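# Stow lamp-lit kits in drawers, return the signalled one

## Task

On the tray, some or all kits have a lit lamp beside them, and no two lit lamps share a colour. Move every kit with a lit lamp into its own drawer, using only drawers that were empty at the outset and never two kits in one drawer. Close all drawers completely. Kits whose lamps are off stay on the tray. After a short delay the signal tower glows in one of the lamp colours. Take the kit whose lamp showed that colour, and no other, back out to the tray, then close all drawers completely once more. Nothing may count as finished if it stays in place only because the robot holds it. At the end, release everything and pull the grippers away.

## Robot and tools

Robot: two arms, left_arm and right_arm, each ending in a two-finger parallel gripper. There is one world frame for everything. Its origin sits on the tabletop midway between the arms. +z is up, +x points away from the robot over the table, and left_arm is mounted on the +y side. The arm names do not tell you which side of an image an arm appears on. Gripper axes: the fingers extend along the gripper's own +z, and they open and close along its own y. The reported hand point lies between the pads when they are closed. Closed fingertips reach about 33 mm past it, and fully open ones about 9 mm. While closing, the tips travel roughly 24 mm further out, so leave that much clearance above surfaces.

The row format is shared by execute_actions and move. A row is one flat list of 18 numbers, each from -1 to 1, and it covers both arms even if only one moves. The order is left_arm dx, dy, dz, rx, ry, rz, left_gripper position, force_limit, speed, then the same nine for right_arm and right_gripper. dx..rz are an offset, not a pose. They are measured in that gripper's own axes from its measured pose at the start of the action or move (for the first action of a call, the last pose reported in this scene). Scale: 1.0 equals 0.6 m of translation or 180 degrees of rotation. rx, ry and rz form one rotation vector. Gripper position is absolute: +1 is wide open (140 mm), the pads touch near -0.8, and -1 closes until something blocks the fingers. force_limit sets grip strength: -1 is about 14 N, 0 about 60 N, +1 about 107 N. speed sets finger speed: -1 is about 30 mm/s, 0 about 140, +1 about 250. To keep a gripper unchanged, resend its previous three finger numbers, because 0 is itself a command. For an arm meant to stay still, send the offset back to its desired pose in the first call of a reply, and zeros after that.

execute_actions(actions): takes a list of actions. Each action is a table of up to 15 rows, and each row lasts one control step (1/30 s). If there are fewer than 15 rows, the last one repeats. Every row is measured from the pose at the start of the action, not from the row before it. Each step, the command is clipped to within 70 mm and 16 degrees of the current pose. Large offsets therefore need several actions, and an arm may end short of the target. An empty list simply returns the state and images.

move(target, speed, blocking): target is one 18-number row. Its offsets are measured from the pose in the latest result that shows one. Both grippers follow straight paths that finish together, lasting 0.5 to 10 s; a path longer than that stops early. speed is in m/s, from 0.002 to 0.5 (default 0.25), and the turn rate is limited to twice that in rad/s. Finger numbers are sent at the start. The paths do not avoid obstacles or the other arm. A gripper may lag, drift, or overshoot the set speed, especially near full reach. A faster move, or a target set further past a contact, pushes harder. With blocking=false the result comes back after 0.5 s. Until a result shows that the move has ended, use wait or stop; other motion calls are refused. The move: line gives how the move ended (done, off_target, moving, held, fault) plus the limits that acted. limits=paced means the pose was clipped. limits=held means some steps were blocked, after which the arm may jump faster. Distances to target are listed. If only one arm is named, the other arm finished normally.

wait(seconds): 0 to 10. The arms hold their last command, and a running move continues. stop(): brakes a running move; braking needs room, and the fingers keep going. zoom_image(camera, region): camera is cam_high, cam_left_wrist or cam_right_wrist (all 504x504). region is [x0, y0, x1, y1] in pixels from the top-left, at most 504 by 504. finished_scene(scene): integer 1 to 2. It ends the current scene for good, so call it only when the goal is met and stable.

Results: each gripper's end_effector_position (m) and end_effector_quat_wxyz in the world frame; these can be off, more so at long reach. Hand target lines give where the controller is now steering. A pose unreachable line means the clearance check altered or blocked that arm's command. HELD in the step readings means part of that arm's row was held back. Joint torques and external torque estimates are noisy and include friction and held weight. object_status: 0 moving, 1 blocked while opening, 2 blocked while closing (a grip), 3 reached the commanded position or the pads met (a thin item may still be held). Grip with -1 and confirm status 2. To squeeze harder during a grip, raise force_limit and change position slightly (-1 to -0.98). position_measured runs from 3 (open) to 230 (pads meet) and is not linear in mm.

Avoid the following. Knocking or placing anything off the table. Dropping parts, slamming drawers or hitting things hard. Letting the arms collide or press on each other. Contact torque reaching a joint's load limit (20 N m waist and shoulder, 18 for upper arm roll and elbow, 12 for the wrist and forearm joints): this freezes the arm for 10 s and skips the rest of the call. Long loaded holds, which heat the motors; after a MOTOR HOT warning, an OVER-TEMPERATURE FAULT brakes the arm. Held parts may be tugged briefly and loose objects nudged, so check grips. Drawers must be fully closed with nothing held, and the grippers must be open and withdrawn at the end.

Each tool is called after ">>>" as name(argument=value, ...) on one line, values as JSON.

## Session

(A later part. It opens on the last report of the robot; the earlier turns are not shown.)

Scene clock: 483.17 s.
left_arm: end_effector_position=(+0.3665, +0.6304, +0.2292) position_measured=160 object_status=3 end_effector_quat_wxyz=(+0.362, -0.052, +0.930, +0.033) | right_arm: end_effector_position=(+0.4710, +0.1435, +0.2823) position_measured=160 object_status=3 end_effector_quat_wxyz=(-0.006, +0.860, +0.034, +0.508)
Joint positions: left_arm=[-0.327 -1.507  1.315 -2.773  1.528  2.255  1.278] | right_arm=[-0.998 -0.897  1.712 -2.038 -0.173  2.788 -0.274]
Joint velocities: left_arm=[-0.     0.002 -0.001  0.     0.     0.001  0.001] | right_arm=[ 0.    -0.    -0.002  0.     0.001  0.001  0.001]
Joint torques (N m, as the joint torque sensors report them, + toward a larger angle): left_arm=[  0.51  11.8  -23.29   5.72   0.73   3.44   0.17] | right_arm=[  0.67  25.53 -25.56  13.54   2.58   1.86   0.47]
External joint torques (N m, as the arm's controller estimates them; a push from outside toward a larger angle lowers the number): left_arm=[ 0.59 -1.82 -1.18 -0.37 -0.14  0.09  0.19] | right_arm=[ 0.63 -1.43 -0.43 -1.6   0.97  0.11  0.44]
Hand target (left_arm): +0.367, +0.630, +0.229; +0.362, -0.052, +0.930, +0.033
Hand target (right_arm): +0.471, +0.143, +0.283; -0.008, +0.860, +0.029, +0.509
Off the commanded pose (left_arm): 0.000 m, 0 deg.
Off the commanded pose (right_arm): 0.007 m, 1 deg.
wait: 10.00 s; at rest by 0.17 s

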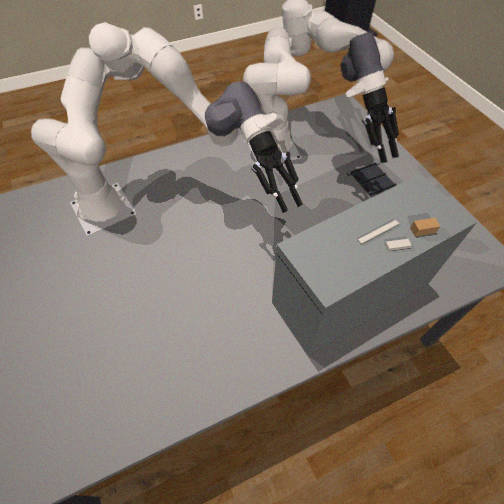

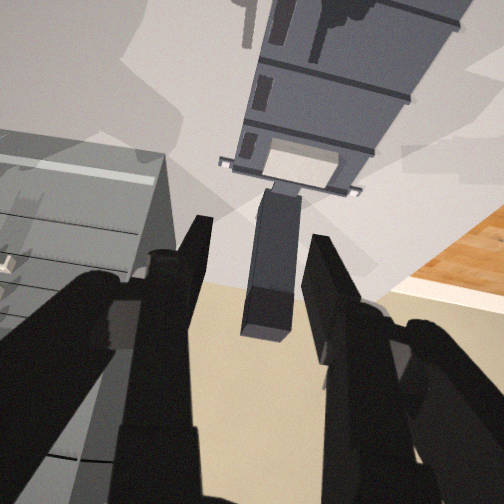

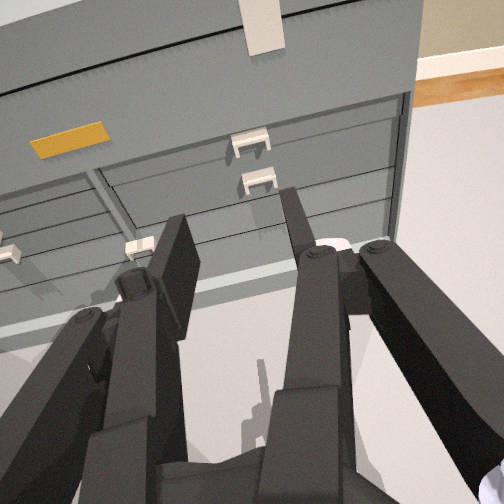

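>>> move(target=[0,0,0,0,0,0,-0.25,0,-0.3,-0.017,0,0.207,0,-0.12,0,-0.25,0.3,0])

>>> move(target=[0,0,0,0,0,0,-0.25,0,-0.3,0.054,0,0.044,0,0,0,-0.25,0.3,0], speed=0.04)

Scene clock: 486.90 s.
left_arm: end_effector_position=(+0.3665, +0.6304, +0.2292) position_measured=160 object_status=3 end_effector_quat_wxyz=(+0.362, -0.052, +0.930, +0.033) | right_arm: end_effector_position=(+0.5727, +0.1530, +0.2185) position_measured=160 object_status=3 end_effector_quat_wxyz=(-0.003, +0.940, +0.029, +0.340)
Joint positions: left_arm=[-0.327 -1.507  1.315 -2.773  1.528  2.255  1.278] | right_arm=[-1.741 -0.687  2.318 -1.593 -0.098  2.556 -0.596]
Joint velocities: left_arm=[ 0.    -0.002  0.    -0.    -0.    -0.001  0.001] | right_arm=[-0.002  0.001  0.001  0.003 -0.003 -0.011 -0.026]
Joint torques (N m, as the joint torque sensors report them, + toward a larger angle): left_arm=[  0.62  12.15 -23.57   5.86   0.7    3.29   0.08] | right_arm=[ -1.56  43.1  -12.05  24.13  -0.23   2.29  -0.31]
External joint torques (N m, as the arm's controller estimates them; a push from outside toward a larger angle lowers the number): left_arm=[ 0.59 -1.36 -1.52 -0.34 -0.16 -0.07  0.09] | right_arm=[-1.66 -0.11  2.54  2.37 -1.24 -0.51 -0.33]
Hand target (left_arm): +0.367, +0.630, +0.229; +0.362, -0.052, +0.930, +0.033
Hand target (right_arm): +0.573, +0.153, +0.219; +0.000, +0.940, +0.037, +0.340
Off the commanded pose (left_arm): 0.000 m, 0 deg.
Off the commanded pose (right_arm): 0.007 m, 1 deg.
move: off_target (right_arm)

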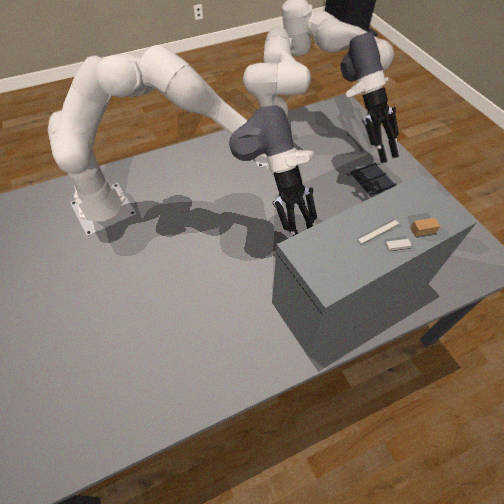

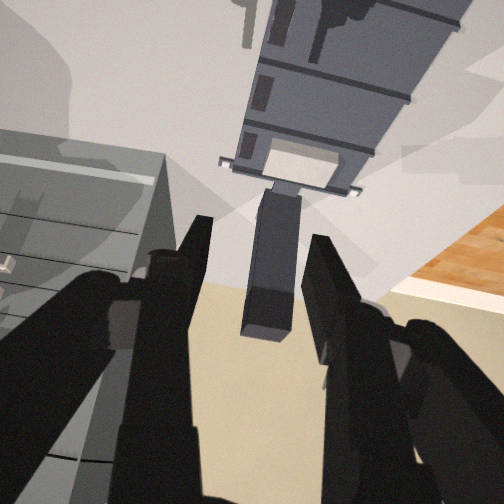

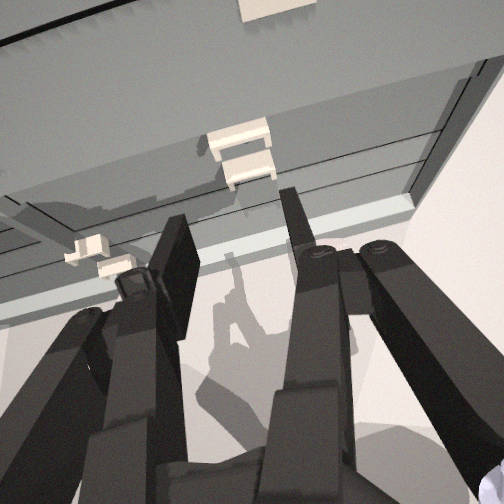

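Scene clock: 488.20 s.
left_arm: end_effector_position=(+0.3665, +0.6304, +0.2292) position_measured=160 object_status=3 end_effector_quat_wxyz=(+0.362, -0.052, +0.930, +0.033) | right_arm: end_effector_position=(+0.6074, +0.1587, +0.2139) position_measured=160 object_status=3 end_effector_quat_wxyz=(-0.004, +0.941, +0.026, +0.336)
Joint positions: left_arm=[-0.327 -1.507  1.315 -2.773  1.528  2.255  1.278] | right_arm=[-1.882 -0.751  2.409 -1.448 -0.08   2.516 -0.631]
Joint velocities: left_arm=[-0.001 -0.001 -0.001  0.     0.    -0.     0.   ] | right_arm=[-0.016  0.001  0.014  0.015 -0.001 -0.013 -0.01 ]
Joint torques (N m, as the joint torque sensors report them, + toward a larger angle): left_arm=[  0.52  11.74 -23.74   6.19   0.68   3.33   0.1 ] | right_arm=[ -5.82  47.06 -14.87  24.81   0.17   3.66  -0.41]
External joint torques (N m, as the arm's controller estimates them; a push from outside toward a larger angle lowers the number): left_arm=[ 0.56 -1.85 -1.64  0.07 -0.18 -0.03  0.12] | right_arm=[-5.98 -0.44 -1.1   2.7  -0.77  0.81 -0.43]
Hand target (left_arm): +0.367, +0.630, +0.229; +0.362, -0.052, +0.930, +0.033
Hand target (right_arm): +0.614, +0.156, +0.221; -0.003, +0.940, +0.030, +0.341
Off the commanded pose (left_arm): 0.000 m, 0 deg.
Off the commanded pose (right_arm): 0.009 m, 1 deg.
move: off_target (right_arm)

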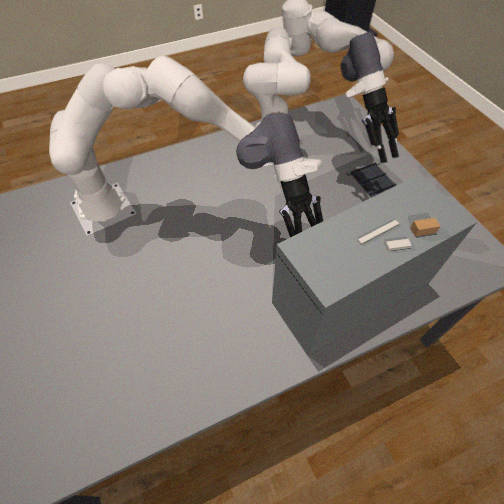

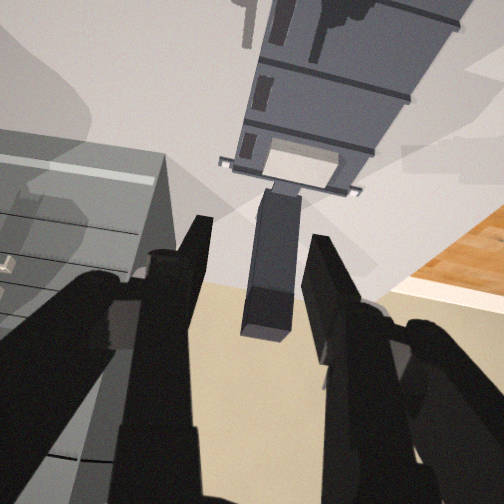

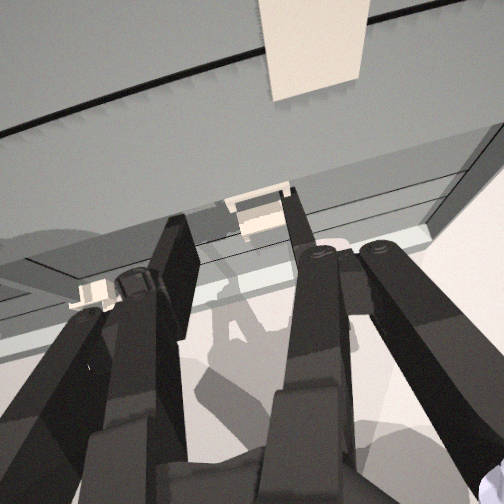

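>>> move(target=[0,0,0,0,0,0,-0.25,0,-0.3,-0.025,0.014,-0.005,0,0,0,-0.25,0.3,0], speed=0.05)

>>> move(target=[0,0,0,0,0,0,-0.25,0,-0.3,0.036,0.003,0.03,0,0,0,-0.25,0.3,0], speed=0.03)

Scene clock: 490.87 s.
left_arm: end_effector_position=(+0.3665, +0.6304, +0.2292) position_measured=160 object_status=3 end_effector_quat_wxyz=(+0.362, -0.052, +0.930, +0.033) | right_arm: end_effector_position=(+0.5935, +0.1491, +0.2043) position_measured=160 object_status=3 end_effector_quat_wxyz=(-0.000, +0.942, +0.030, +0.334)
Joint positions: left_arm=[-0.327 -1.507  1.315 -2.773  1.528  2.255  1.278] | right_arm=[-1.829 -0.722  2.377 -1.537 -0.086  2.554 -0.624]
Joint velocities: left_arm=[-0.001  0.     0.     0.001  0.     0.001 -0.   ] | right_arm=[ 0.013  0.    -0.017 -0.008 -0.001  0.023  0.006]
Joint torques (N m, as the joint torque sensors report them, + toward a larger angle): left_arm=[  0.27  12.09 -23.4    6.44   0.71   3.39   0.09] | right_arm=[  0.92  45.03 -15.11  21.95   0.9    2.95   0.47]
External joint torques (N m, as the arm's controller estimates them; a push from outside toward a larger angle lowers the number): left_arm=[ 0.32 -1.49 -1.34  0.33 -0.15  0.04  0.1 ] | right_arm=[ 1.21 -0.6  -0.71  0.12 -0.12  0.13  0.46]
Hand target (left_arm): +0.367, +0.630, +0.229; +0.362, -0.052, +0.930, +0.033
Hand target (right_arm): +0.594, +0.149, +0.206; -0.003, +0.941, +0.026, +0.336
Off the commanded pose (left_arm): 0.000 m, 0 deg.
Off the commanded pose (right_arm): 0.003 m, 1 deg.
move: done

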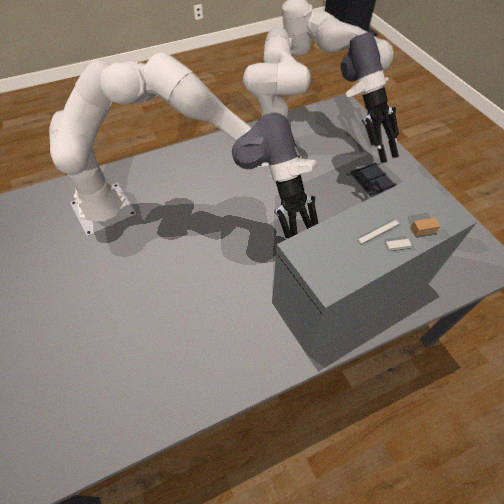

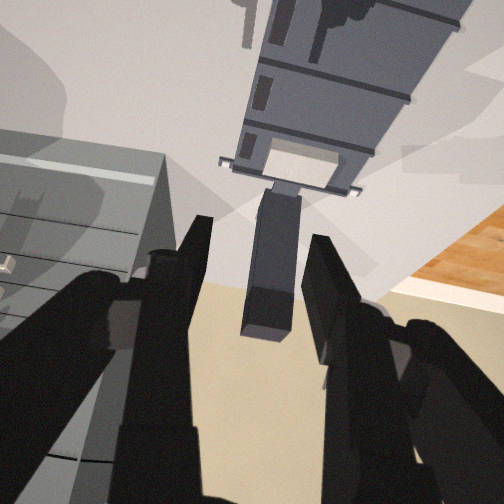

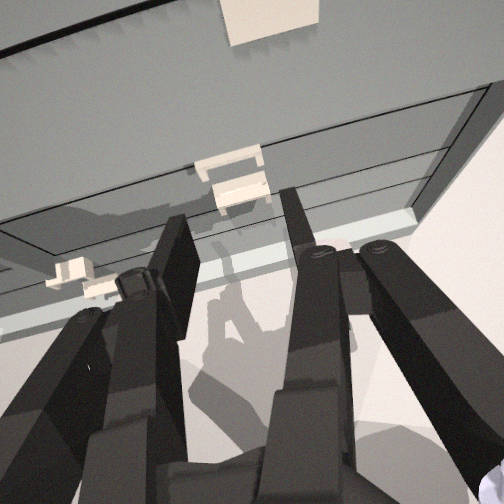

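Scene clock: 492.03 s.
left_arm: end_effector_position=(+0.3665, +0.6304, +0.2292) position_measured=160 object_status=3 end_effector_quat_wxyz=(+0.362, -0.052, +0.930, +0.033) | right_arm: end_effector_position=(+0.6136, +0.1516, +0.2060) position_measured=160 object_status=3 end_effector_quat_wxyz=(+0.000, +0.944, +0.028, +0.330)
Joint positions: left_arm=[-0.327 -1.507  1.315 -2.773  1.528  2.255  1.278] | right_arm=[-1.913 -0.754  2.432 -1.443 -0.08   2.515 -0.649]
Joint velocities: left_arm=[ 0.001  0.     0.001  0.     0.    -0.002  0.   ] | right_arm=[-0.012  0.001  0.014  0.012  0.001 -0.014 -0.017]
Joint torques (N m, as the joint torque sensors report them, + toward a larger angle): left_arm=[  0.83  11.75 -22.83   6.52   0.75   3.36   0.06] | right_arm=[ -7.33  40.55 -12.05  24.15   1.05   5.4   -0.06]
External joint torques (N m, as the arm's controller estimates them; a push from outside toward a larger angle lowers the number): left_arm=[ 0.76 -1.83 -0.81  0.34 -0.11  0.02  0.08] | right_arm=[-7.44 -7.24  1.34  2.05  0.11  2.57 -0.08]
Hand target (left_arm): +0.367, +0.630, +0.229; +0.362, -0.052, +0.930, +0.033
Hand target (right_arm): +0.622, +0.149, +0.205; -0.000, +0.942, +0.030, +0.334
Off the commanded pose (left_arm): 0.000 m, 0 deg.
Off the commanded pose (right_arm): 0.009 m, 1 deg.
move: off_target (right_arm)

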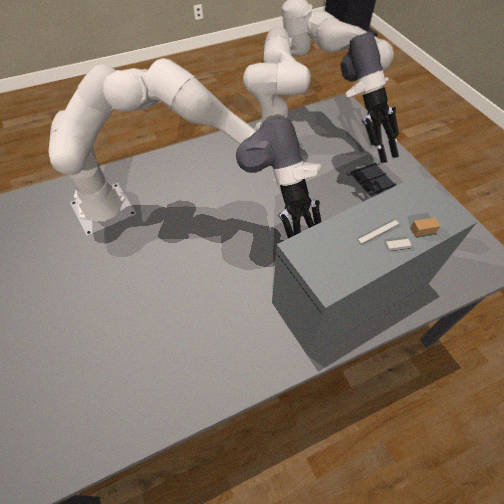

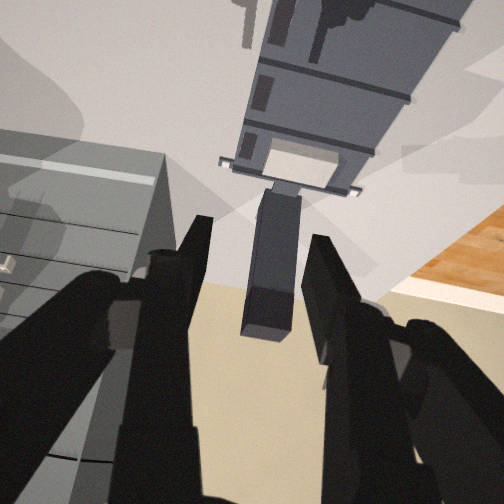

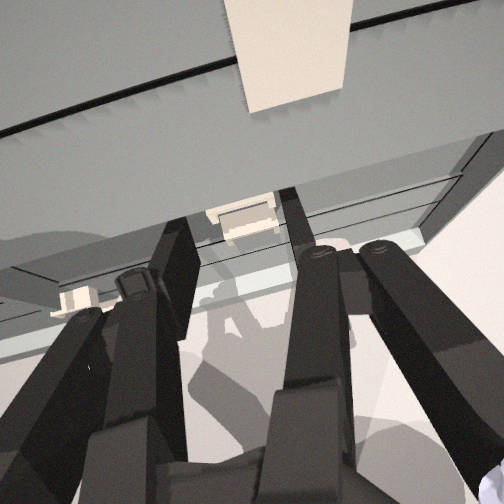

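>>> move(target=[0,0,0,0,0,0,-0.25,0,-0.3,-0.16,0,-0.13,0,0,0,-0.25,0.3,0])

>>> wait(seconds=10)

>>> wait(seconds=10)

Scene clock: 494.90 s.
left_arm: end_effector_position=(+0.3665, +0.6304, +0.2292) position_measured=160 object_status=3 end_effector_quat_wxyz=(+0.362, -0.052, +0.930, +0.033) | right_arm: end_effector_position=(+0.4898, +0.1433, +0.2039) position_measured=160 object_status=3 end_effector_quat_wxyz=(+0.004, +0.944, +0.037, +0.328)
Joint positions: left_arm=[-0.327 -1.507  1.315 -2.773  1.528  2.255  1.278] | right_arm=[-1.51  -0.565  2.222 -1.824 -0.207  2.57  -0.463]
Joint velocities: left_arm=[-0.001  0.002 -0.     0.001 -0.     0.     0.   ] | right_arm=[ 0.005 -0.001 -0.003  0.001  0.005  0.006  0.026]
Joint torques (N m, as the joint torque sensors report them, + toward a larger angle): left_arm=[  0.23  12.06 -22.95   5.61   0.72   3.32   0.14] | right_arm=[ -0.2   33.84 -15.83  19.95   2.02   2.8    0.47]
External joint torques (N m, as the arm's controller estimates them; a push from outside toward a larger angle lowers the number): left_arm=[ 0.3  -1.57 -0.9  -0.53 -0.14 -0.03  0.16] | right_arm=[-0.08 -2.43 -1.95 -1.62  1.03  0.22  0.45]
Hand target (left_arm): +0.367, +0.630, +0.229; +0.362, -0.052, +0.930, +0.033
Hand target (right_arm): +0.490, +0.143, +0.203; +0.001, +0.944, +0.028, +0.328
Off the commanded pose (left_arm): 0.000 m, 0 deg.
Off the commanded pose (right_arm): 0.004 m, 1 deg.
move: off_target (right_arm)

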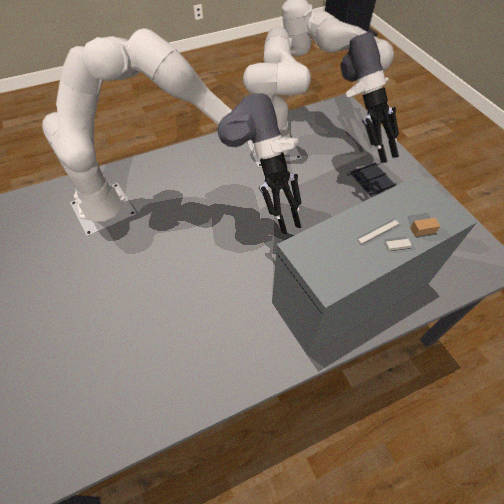

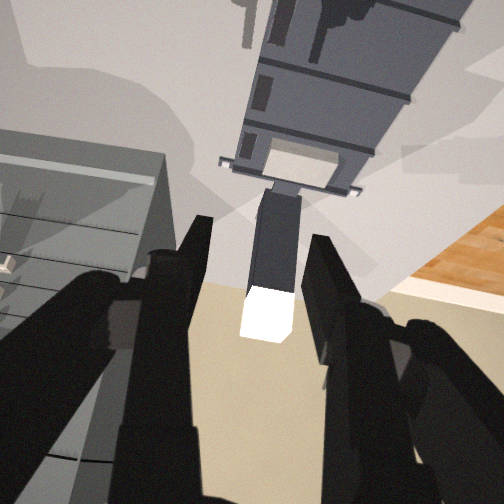

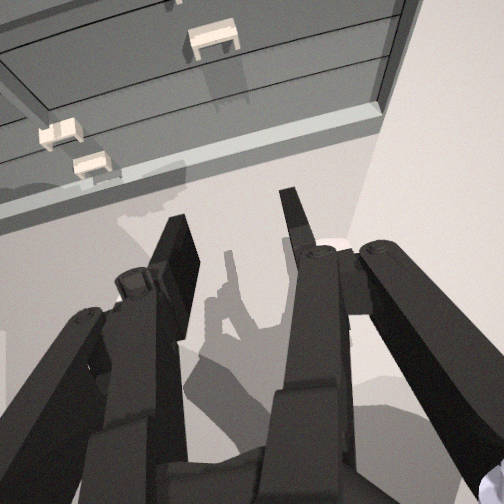

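Scene clock: 504.90 s.
left_arm: end_effector_position=(+0.3665, +0.6304, +0.2292) position_measured=160 object_status=3 end_effector_quat_wxyz=(+0.362, -0.052, +0.930, +0.033) | right_arm: end_effector_position=(+0.4898, +0.1434, +0.2039) position_measured=160 object_status=3 end_effector_quat_wxyz=(+0.002, +0.944, +0.033, +0.328)
Joint positions: left_arm=[-0.327 -1.507  1.315 -2.773  1.528  2.255  1.278] | right_arm=[-1.51  -0.565  2.221 -1.825 -0.207  2.571 -0.454]
Joint velocities: left_arm=[ 0.001  0.001 -0.002 -0.001  0.     0.     0.001] | right_arm=[ 0.001  0.001 -0.001  0.    -0.001 -0.    -0.   ]
Joint torques (N m, as the joint torque sensors report them, + toward a larger angle): left_arm=[  0.55  12.57 -23.44   5.23   0.79   3.33   0.03] | right_arm=[  0.54  34.39 -14.39  20.29   1.97   2.79   0.46]
External joint torques (N m, as the arm's controller estimates them; a push from outside toward a larger angle lowers the number): left_arm=[ 0.55 -1.03 -1.36 -0.88 -0.07 -0.02  0.05] | right_arm=[ 0.54 -1.77 -0.61 -1.23  0.98  0.2   0.44]
Hand target (left_arm): +0.367, +0.630, +0.229; +0.362, -0.052, +0.930, +0.033
Hand target (right_arm): +0.490, +0.143, +0.203; +0.001, +0.944, +0.028, +0.328
Off the commanded pose (left_arm): 0.000 m, 0 deg.
Off the commanded pose (right_arm): 0.004 m, 1 deg.
wait: 10.00 s; at rest by 0.17 s

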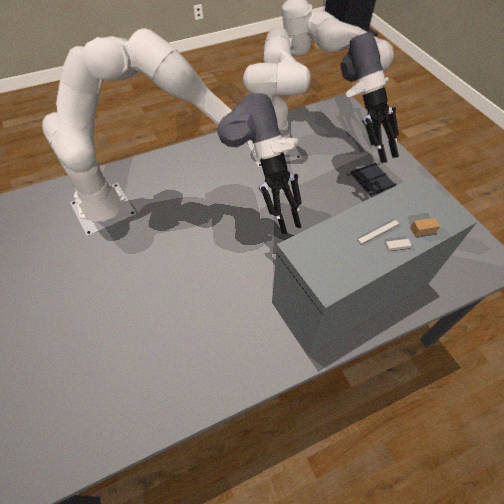

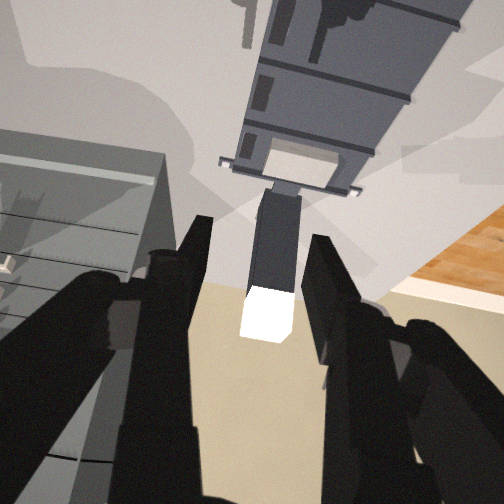

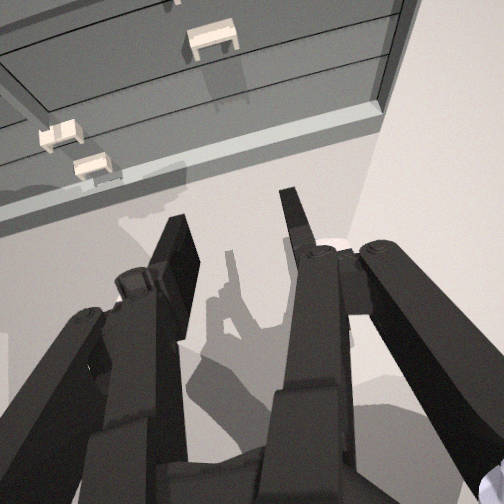

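Scene clock: 514.90 s.
left_arm: end_effector_position=(+0.3665, +0.6304, +0.2292) position_measured=160 object_status=3 end_effector_quat_wxyz=(+0.362, -0.052, +0.930, +0.033) | right_arm: end_effector_position=(+0.4898, +0.1434, +0.2039) position_measured=160 object_status=3 end_effector_quat_wxyz=(+0.002, +0.944, +0.033, +0.328)
Joint positions: left_arm=[-0.327 -1.507  1.315 -2.773  1.528  2.255  1.278] | right_arm=[-1.51  -0.565  2.221 -1.825 -0.207  2.571 -0.454]
Joint velocities: left_arm=[ 0.001  0.001  0.001 -0.001 -0.001  0.001  0.001] | right_arm=[ 0.001  0.001  0.    -0.001  0.     0.     0.001]
Joint torques (N m, as the joint torque sensors report them, + toward a larger angle): left_arm=[  0.86  11.82 -22.5    5.95   0.78   3.3    0.13] | right_arm=[  0.65  34.42 -14.37  20.13   1.98   2.76   0.47]
External joint torques (N m, as the arm's controller estimates them; a push from outside toward a larger angle lowers the number): left_arm=[ 0.79 -1.75 -0.45 -0.26 -0.08 -0.04  0.15] | right_arm=[ 0.64 -1.68 -0.62 -1.35  0.99  0.18  0.45]
Hand target (left_arm): +0.367, +0.630, +0.229; +0.362, -0.052, +0.930, +0.033
Hand target (right_arm): +0.490, +0.143, +0.203; +0.001, +0.944, +0.028, +0.328
Off the commanded pose (left_arm): 0.000 m, 0 deg.
Off the commanded pose (right_arm): 0.004 m, 1 deg.
wait: 10.00 s; at rest by 0.17 s

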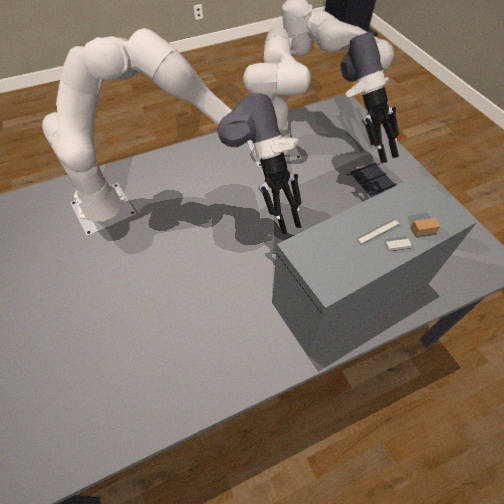

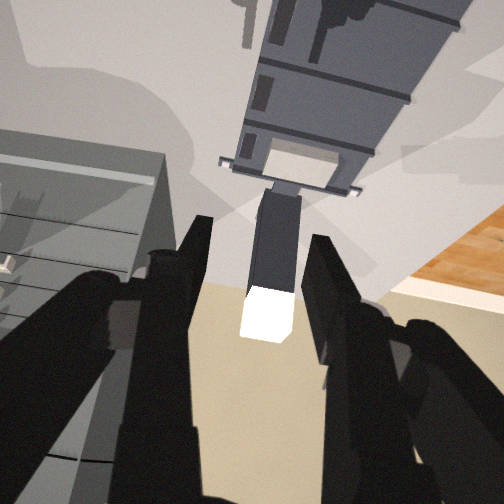

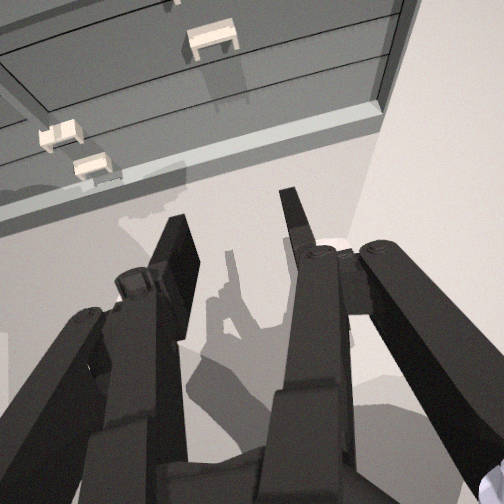

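>>> move(target=[-0.19,-0.395,0.233,0,0,0,-0.25,0,-0.3,0,0.45,0,0,0,0,-0.25,0.3,0])

>>> move(target=[-0.022,0,0.028,0,0,0,-0.25,0,-0.3,0,0,0,0,0,0,-0.25,0.3,0], speed=0.05)

Scene clock: 519.73 s.
left_arm: end_effector_position=(+0.5761, +0.4078, +0.2138) position_measured=160 object_status=3 end_effector_quat_wxyz=(+0.375, -0.046, +0.925, +0.030) | right_arm: end_effector_position=(+0.5047, -0.1257, +0.1999) position_measured=160 object_status=3 end_effector_quat_wxyz=(+0.003, +0.946, +0.026, +0.322)
Joint positions: left_arm=[-1.322 -1.227  1.402 -2.456  1.933  2.143  0.43 ] | right_arm=[-0.62  -0.234  1.025 -2.51  -0.645  2.904 -0.437]
Joint velocities: left_arm=[-0.     0.     0.     0.001 -0.    -0.    -0.033] | right_arm=[ 0.006  0.005 -0.008 -0.    -0.007  0.011 -0.02 ]
Joint torques (N m, as the joint torque sensors report them, + toward a larger angle): left_arm=[ -0.75  15.   -26.34   9.88   2.03   2.1   -0.1 ] | right_arm=[-0.21 -6.44 -6.16 20.61  0.24  2.87 -0.19]
External joint torques (N m, as the arm's controller estimates them; a push from outside toward a larger angle lowers the number): left_arm=[-0.77 -2.16  0.17  0.54  1.   -0.33 -0.08] | right_arm=[-0.11  1.49 -0.4  -0.46 -1.18  0.31 -0.21]
Hand target (left_arm): +0.577, +0.409, +0.213; +0.376, -0.052, +0.925, +0.030
Hand target (right_arm): +0.504, -0.125, +0.199; +0.004, +0.946, +0.034, +0.322
Off the commanded pose (left_arm): 0.019 m, 2 deg.
Off the commanded pose (right_arm): 0.011 m, 1 deg.
move: off_target (left_arm, right_arm)

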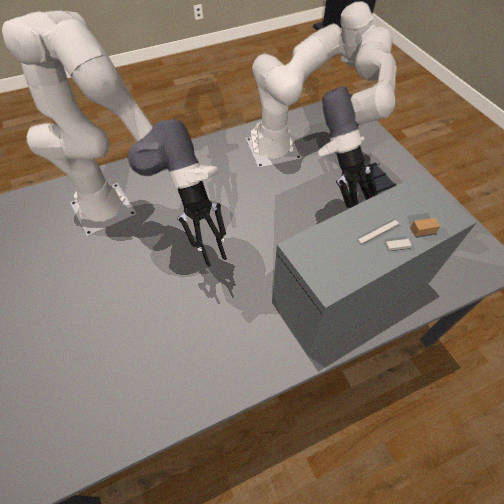

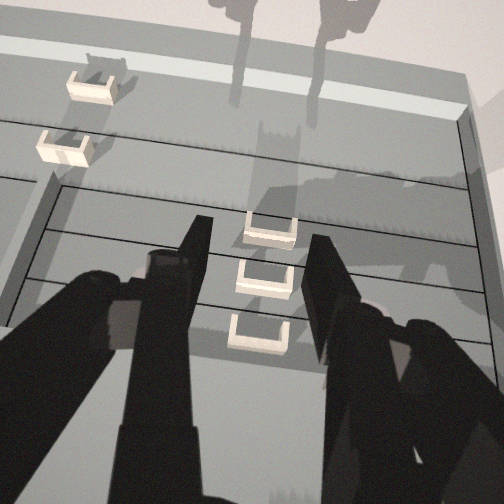

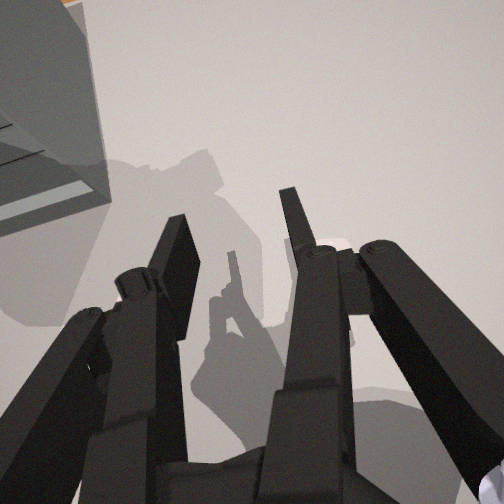

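Scene clock: 520.50 s.
left_arm: end_effector_position=(+0.5955, +0.4100, +0.2104) position_measured=160 object_status=3 end_effector_quat_wxyz=(+0.373, -0.050, +0.926, +0.029) | right_arm: end_effector_position=(+0.5047, -0.1257, +0.1999) position_measured=160 object_status=3 end_effector_quat_wxyz=(+0.003, +0.946, +0.026, +0.322)
Joint positions: left_arm=[-1.378 -1.227  1.434 -2.394  1.939  2.147  0.434] | right_arm=[-0.62  -0.234  1.025 -2.51  -0.645  2.904 -0.437]
Joint velocities: left_arm=[-0.003 -0.001  0.002  0.006  0.001  0.003  0.004] | right_arm=[ 0.001  0.001  0.    -0.001  0.    -0.001  0.003]
Joint torques (N m, as the joint torque sensors report them, + toward a larger angle): left_arm=[ -0.7   17.07 -27.72   9.78   2.12   2.85   0.29] | right_arm=[-0.5  -7.38 -4.92 21.3   1.39  2.47  0.12]
External joint torques (N m, as the arm's controller estimates them; a push from outside toward a larger angle lowers the number): left_arm=[-0.81 -1.53 -0.29  0.7   1.1   0.4   0.31] | right_arm=[-0.57  0.58  0.67  0.22 -0.02 -0.11  0.1 ]
Hand target (left_arm): +0.597, +0.410, +0.211; +0.375, -0.046, +0.925, +0.030
Hand target (right_arm): +0.505, -0.126, +0.200; +0.003, +0.946, +0.026, +0.322
Off the commanded pose (left_arm): 0.002 m, 0 deg.
Off the commanded pose (right_arm): 0.000 m, 0 deg.
move: done

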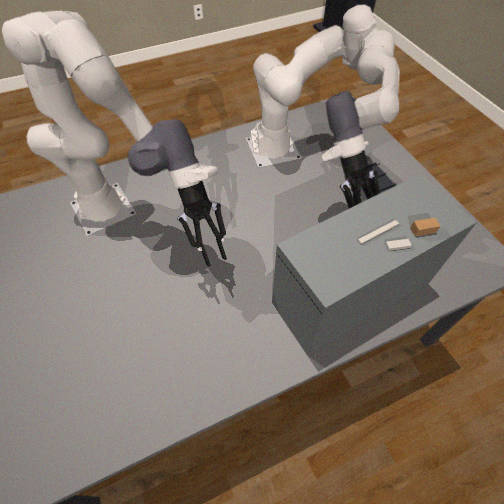

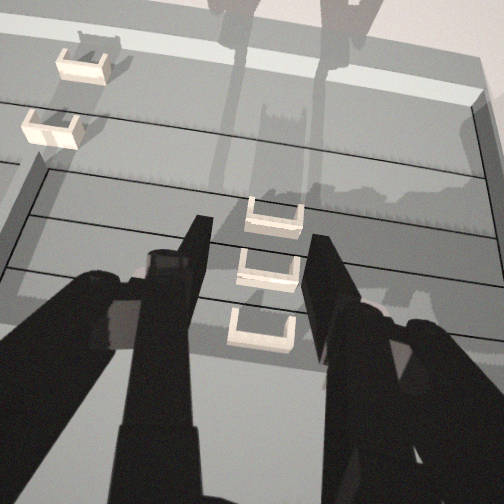

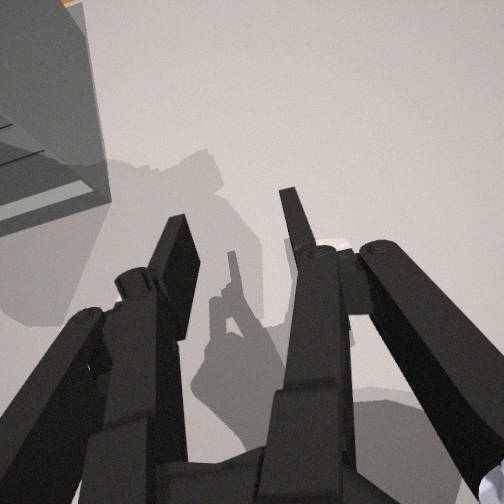

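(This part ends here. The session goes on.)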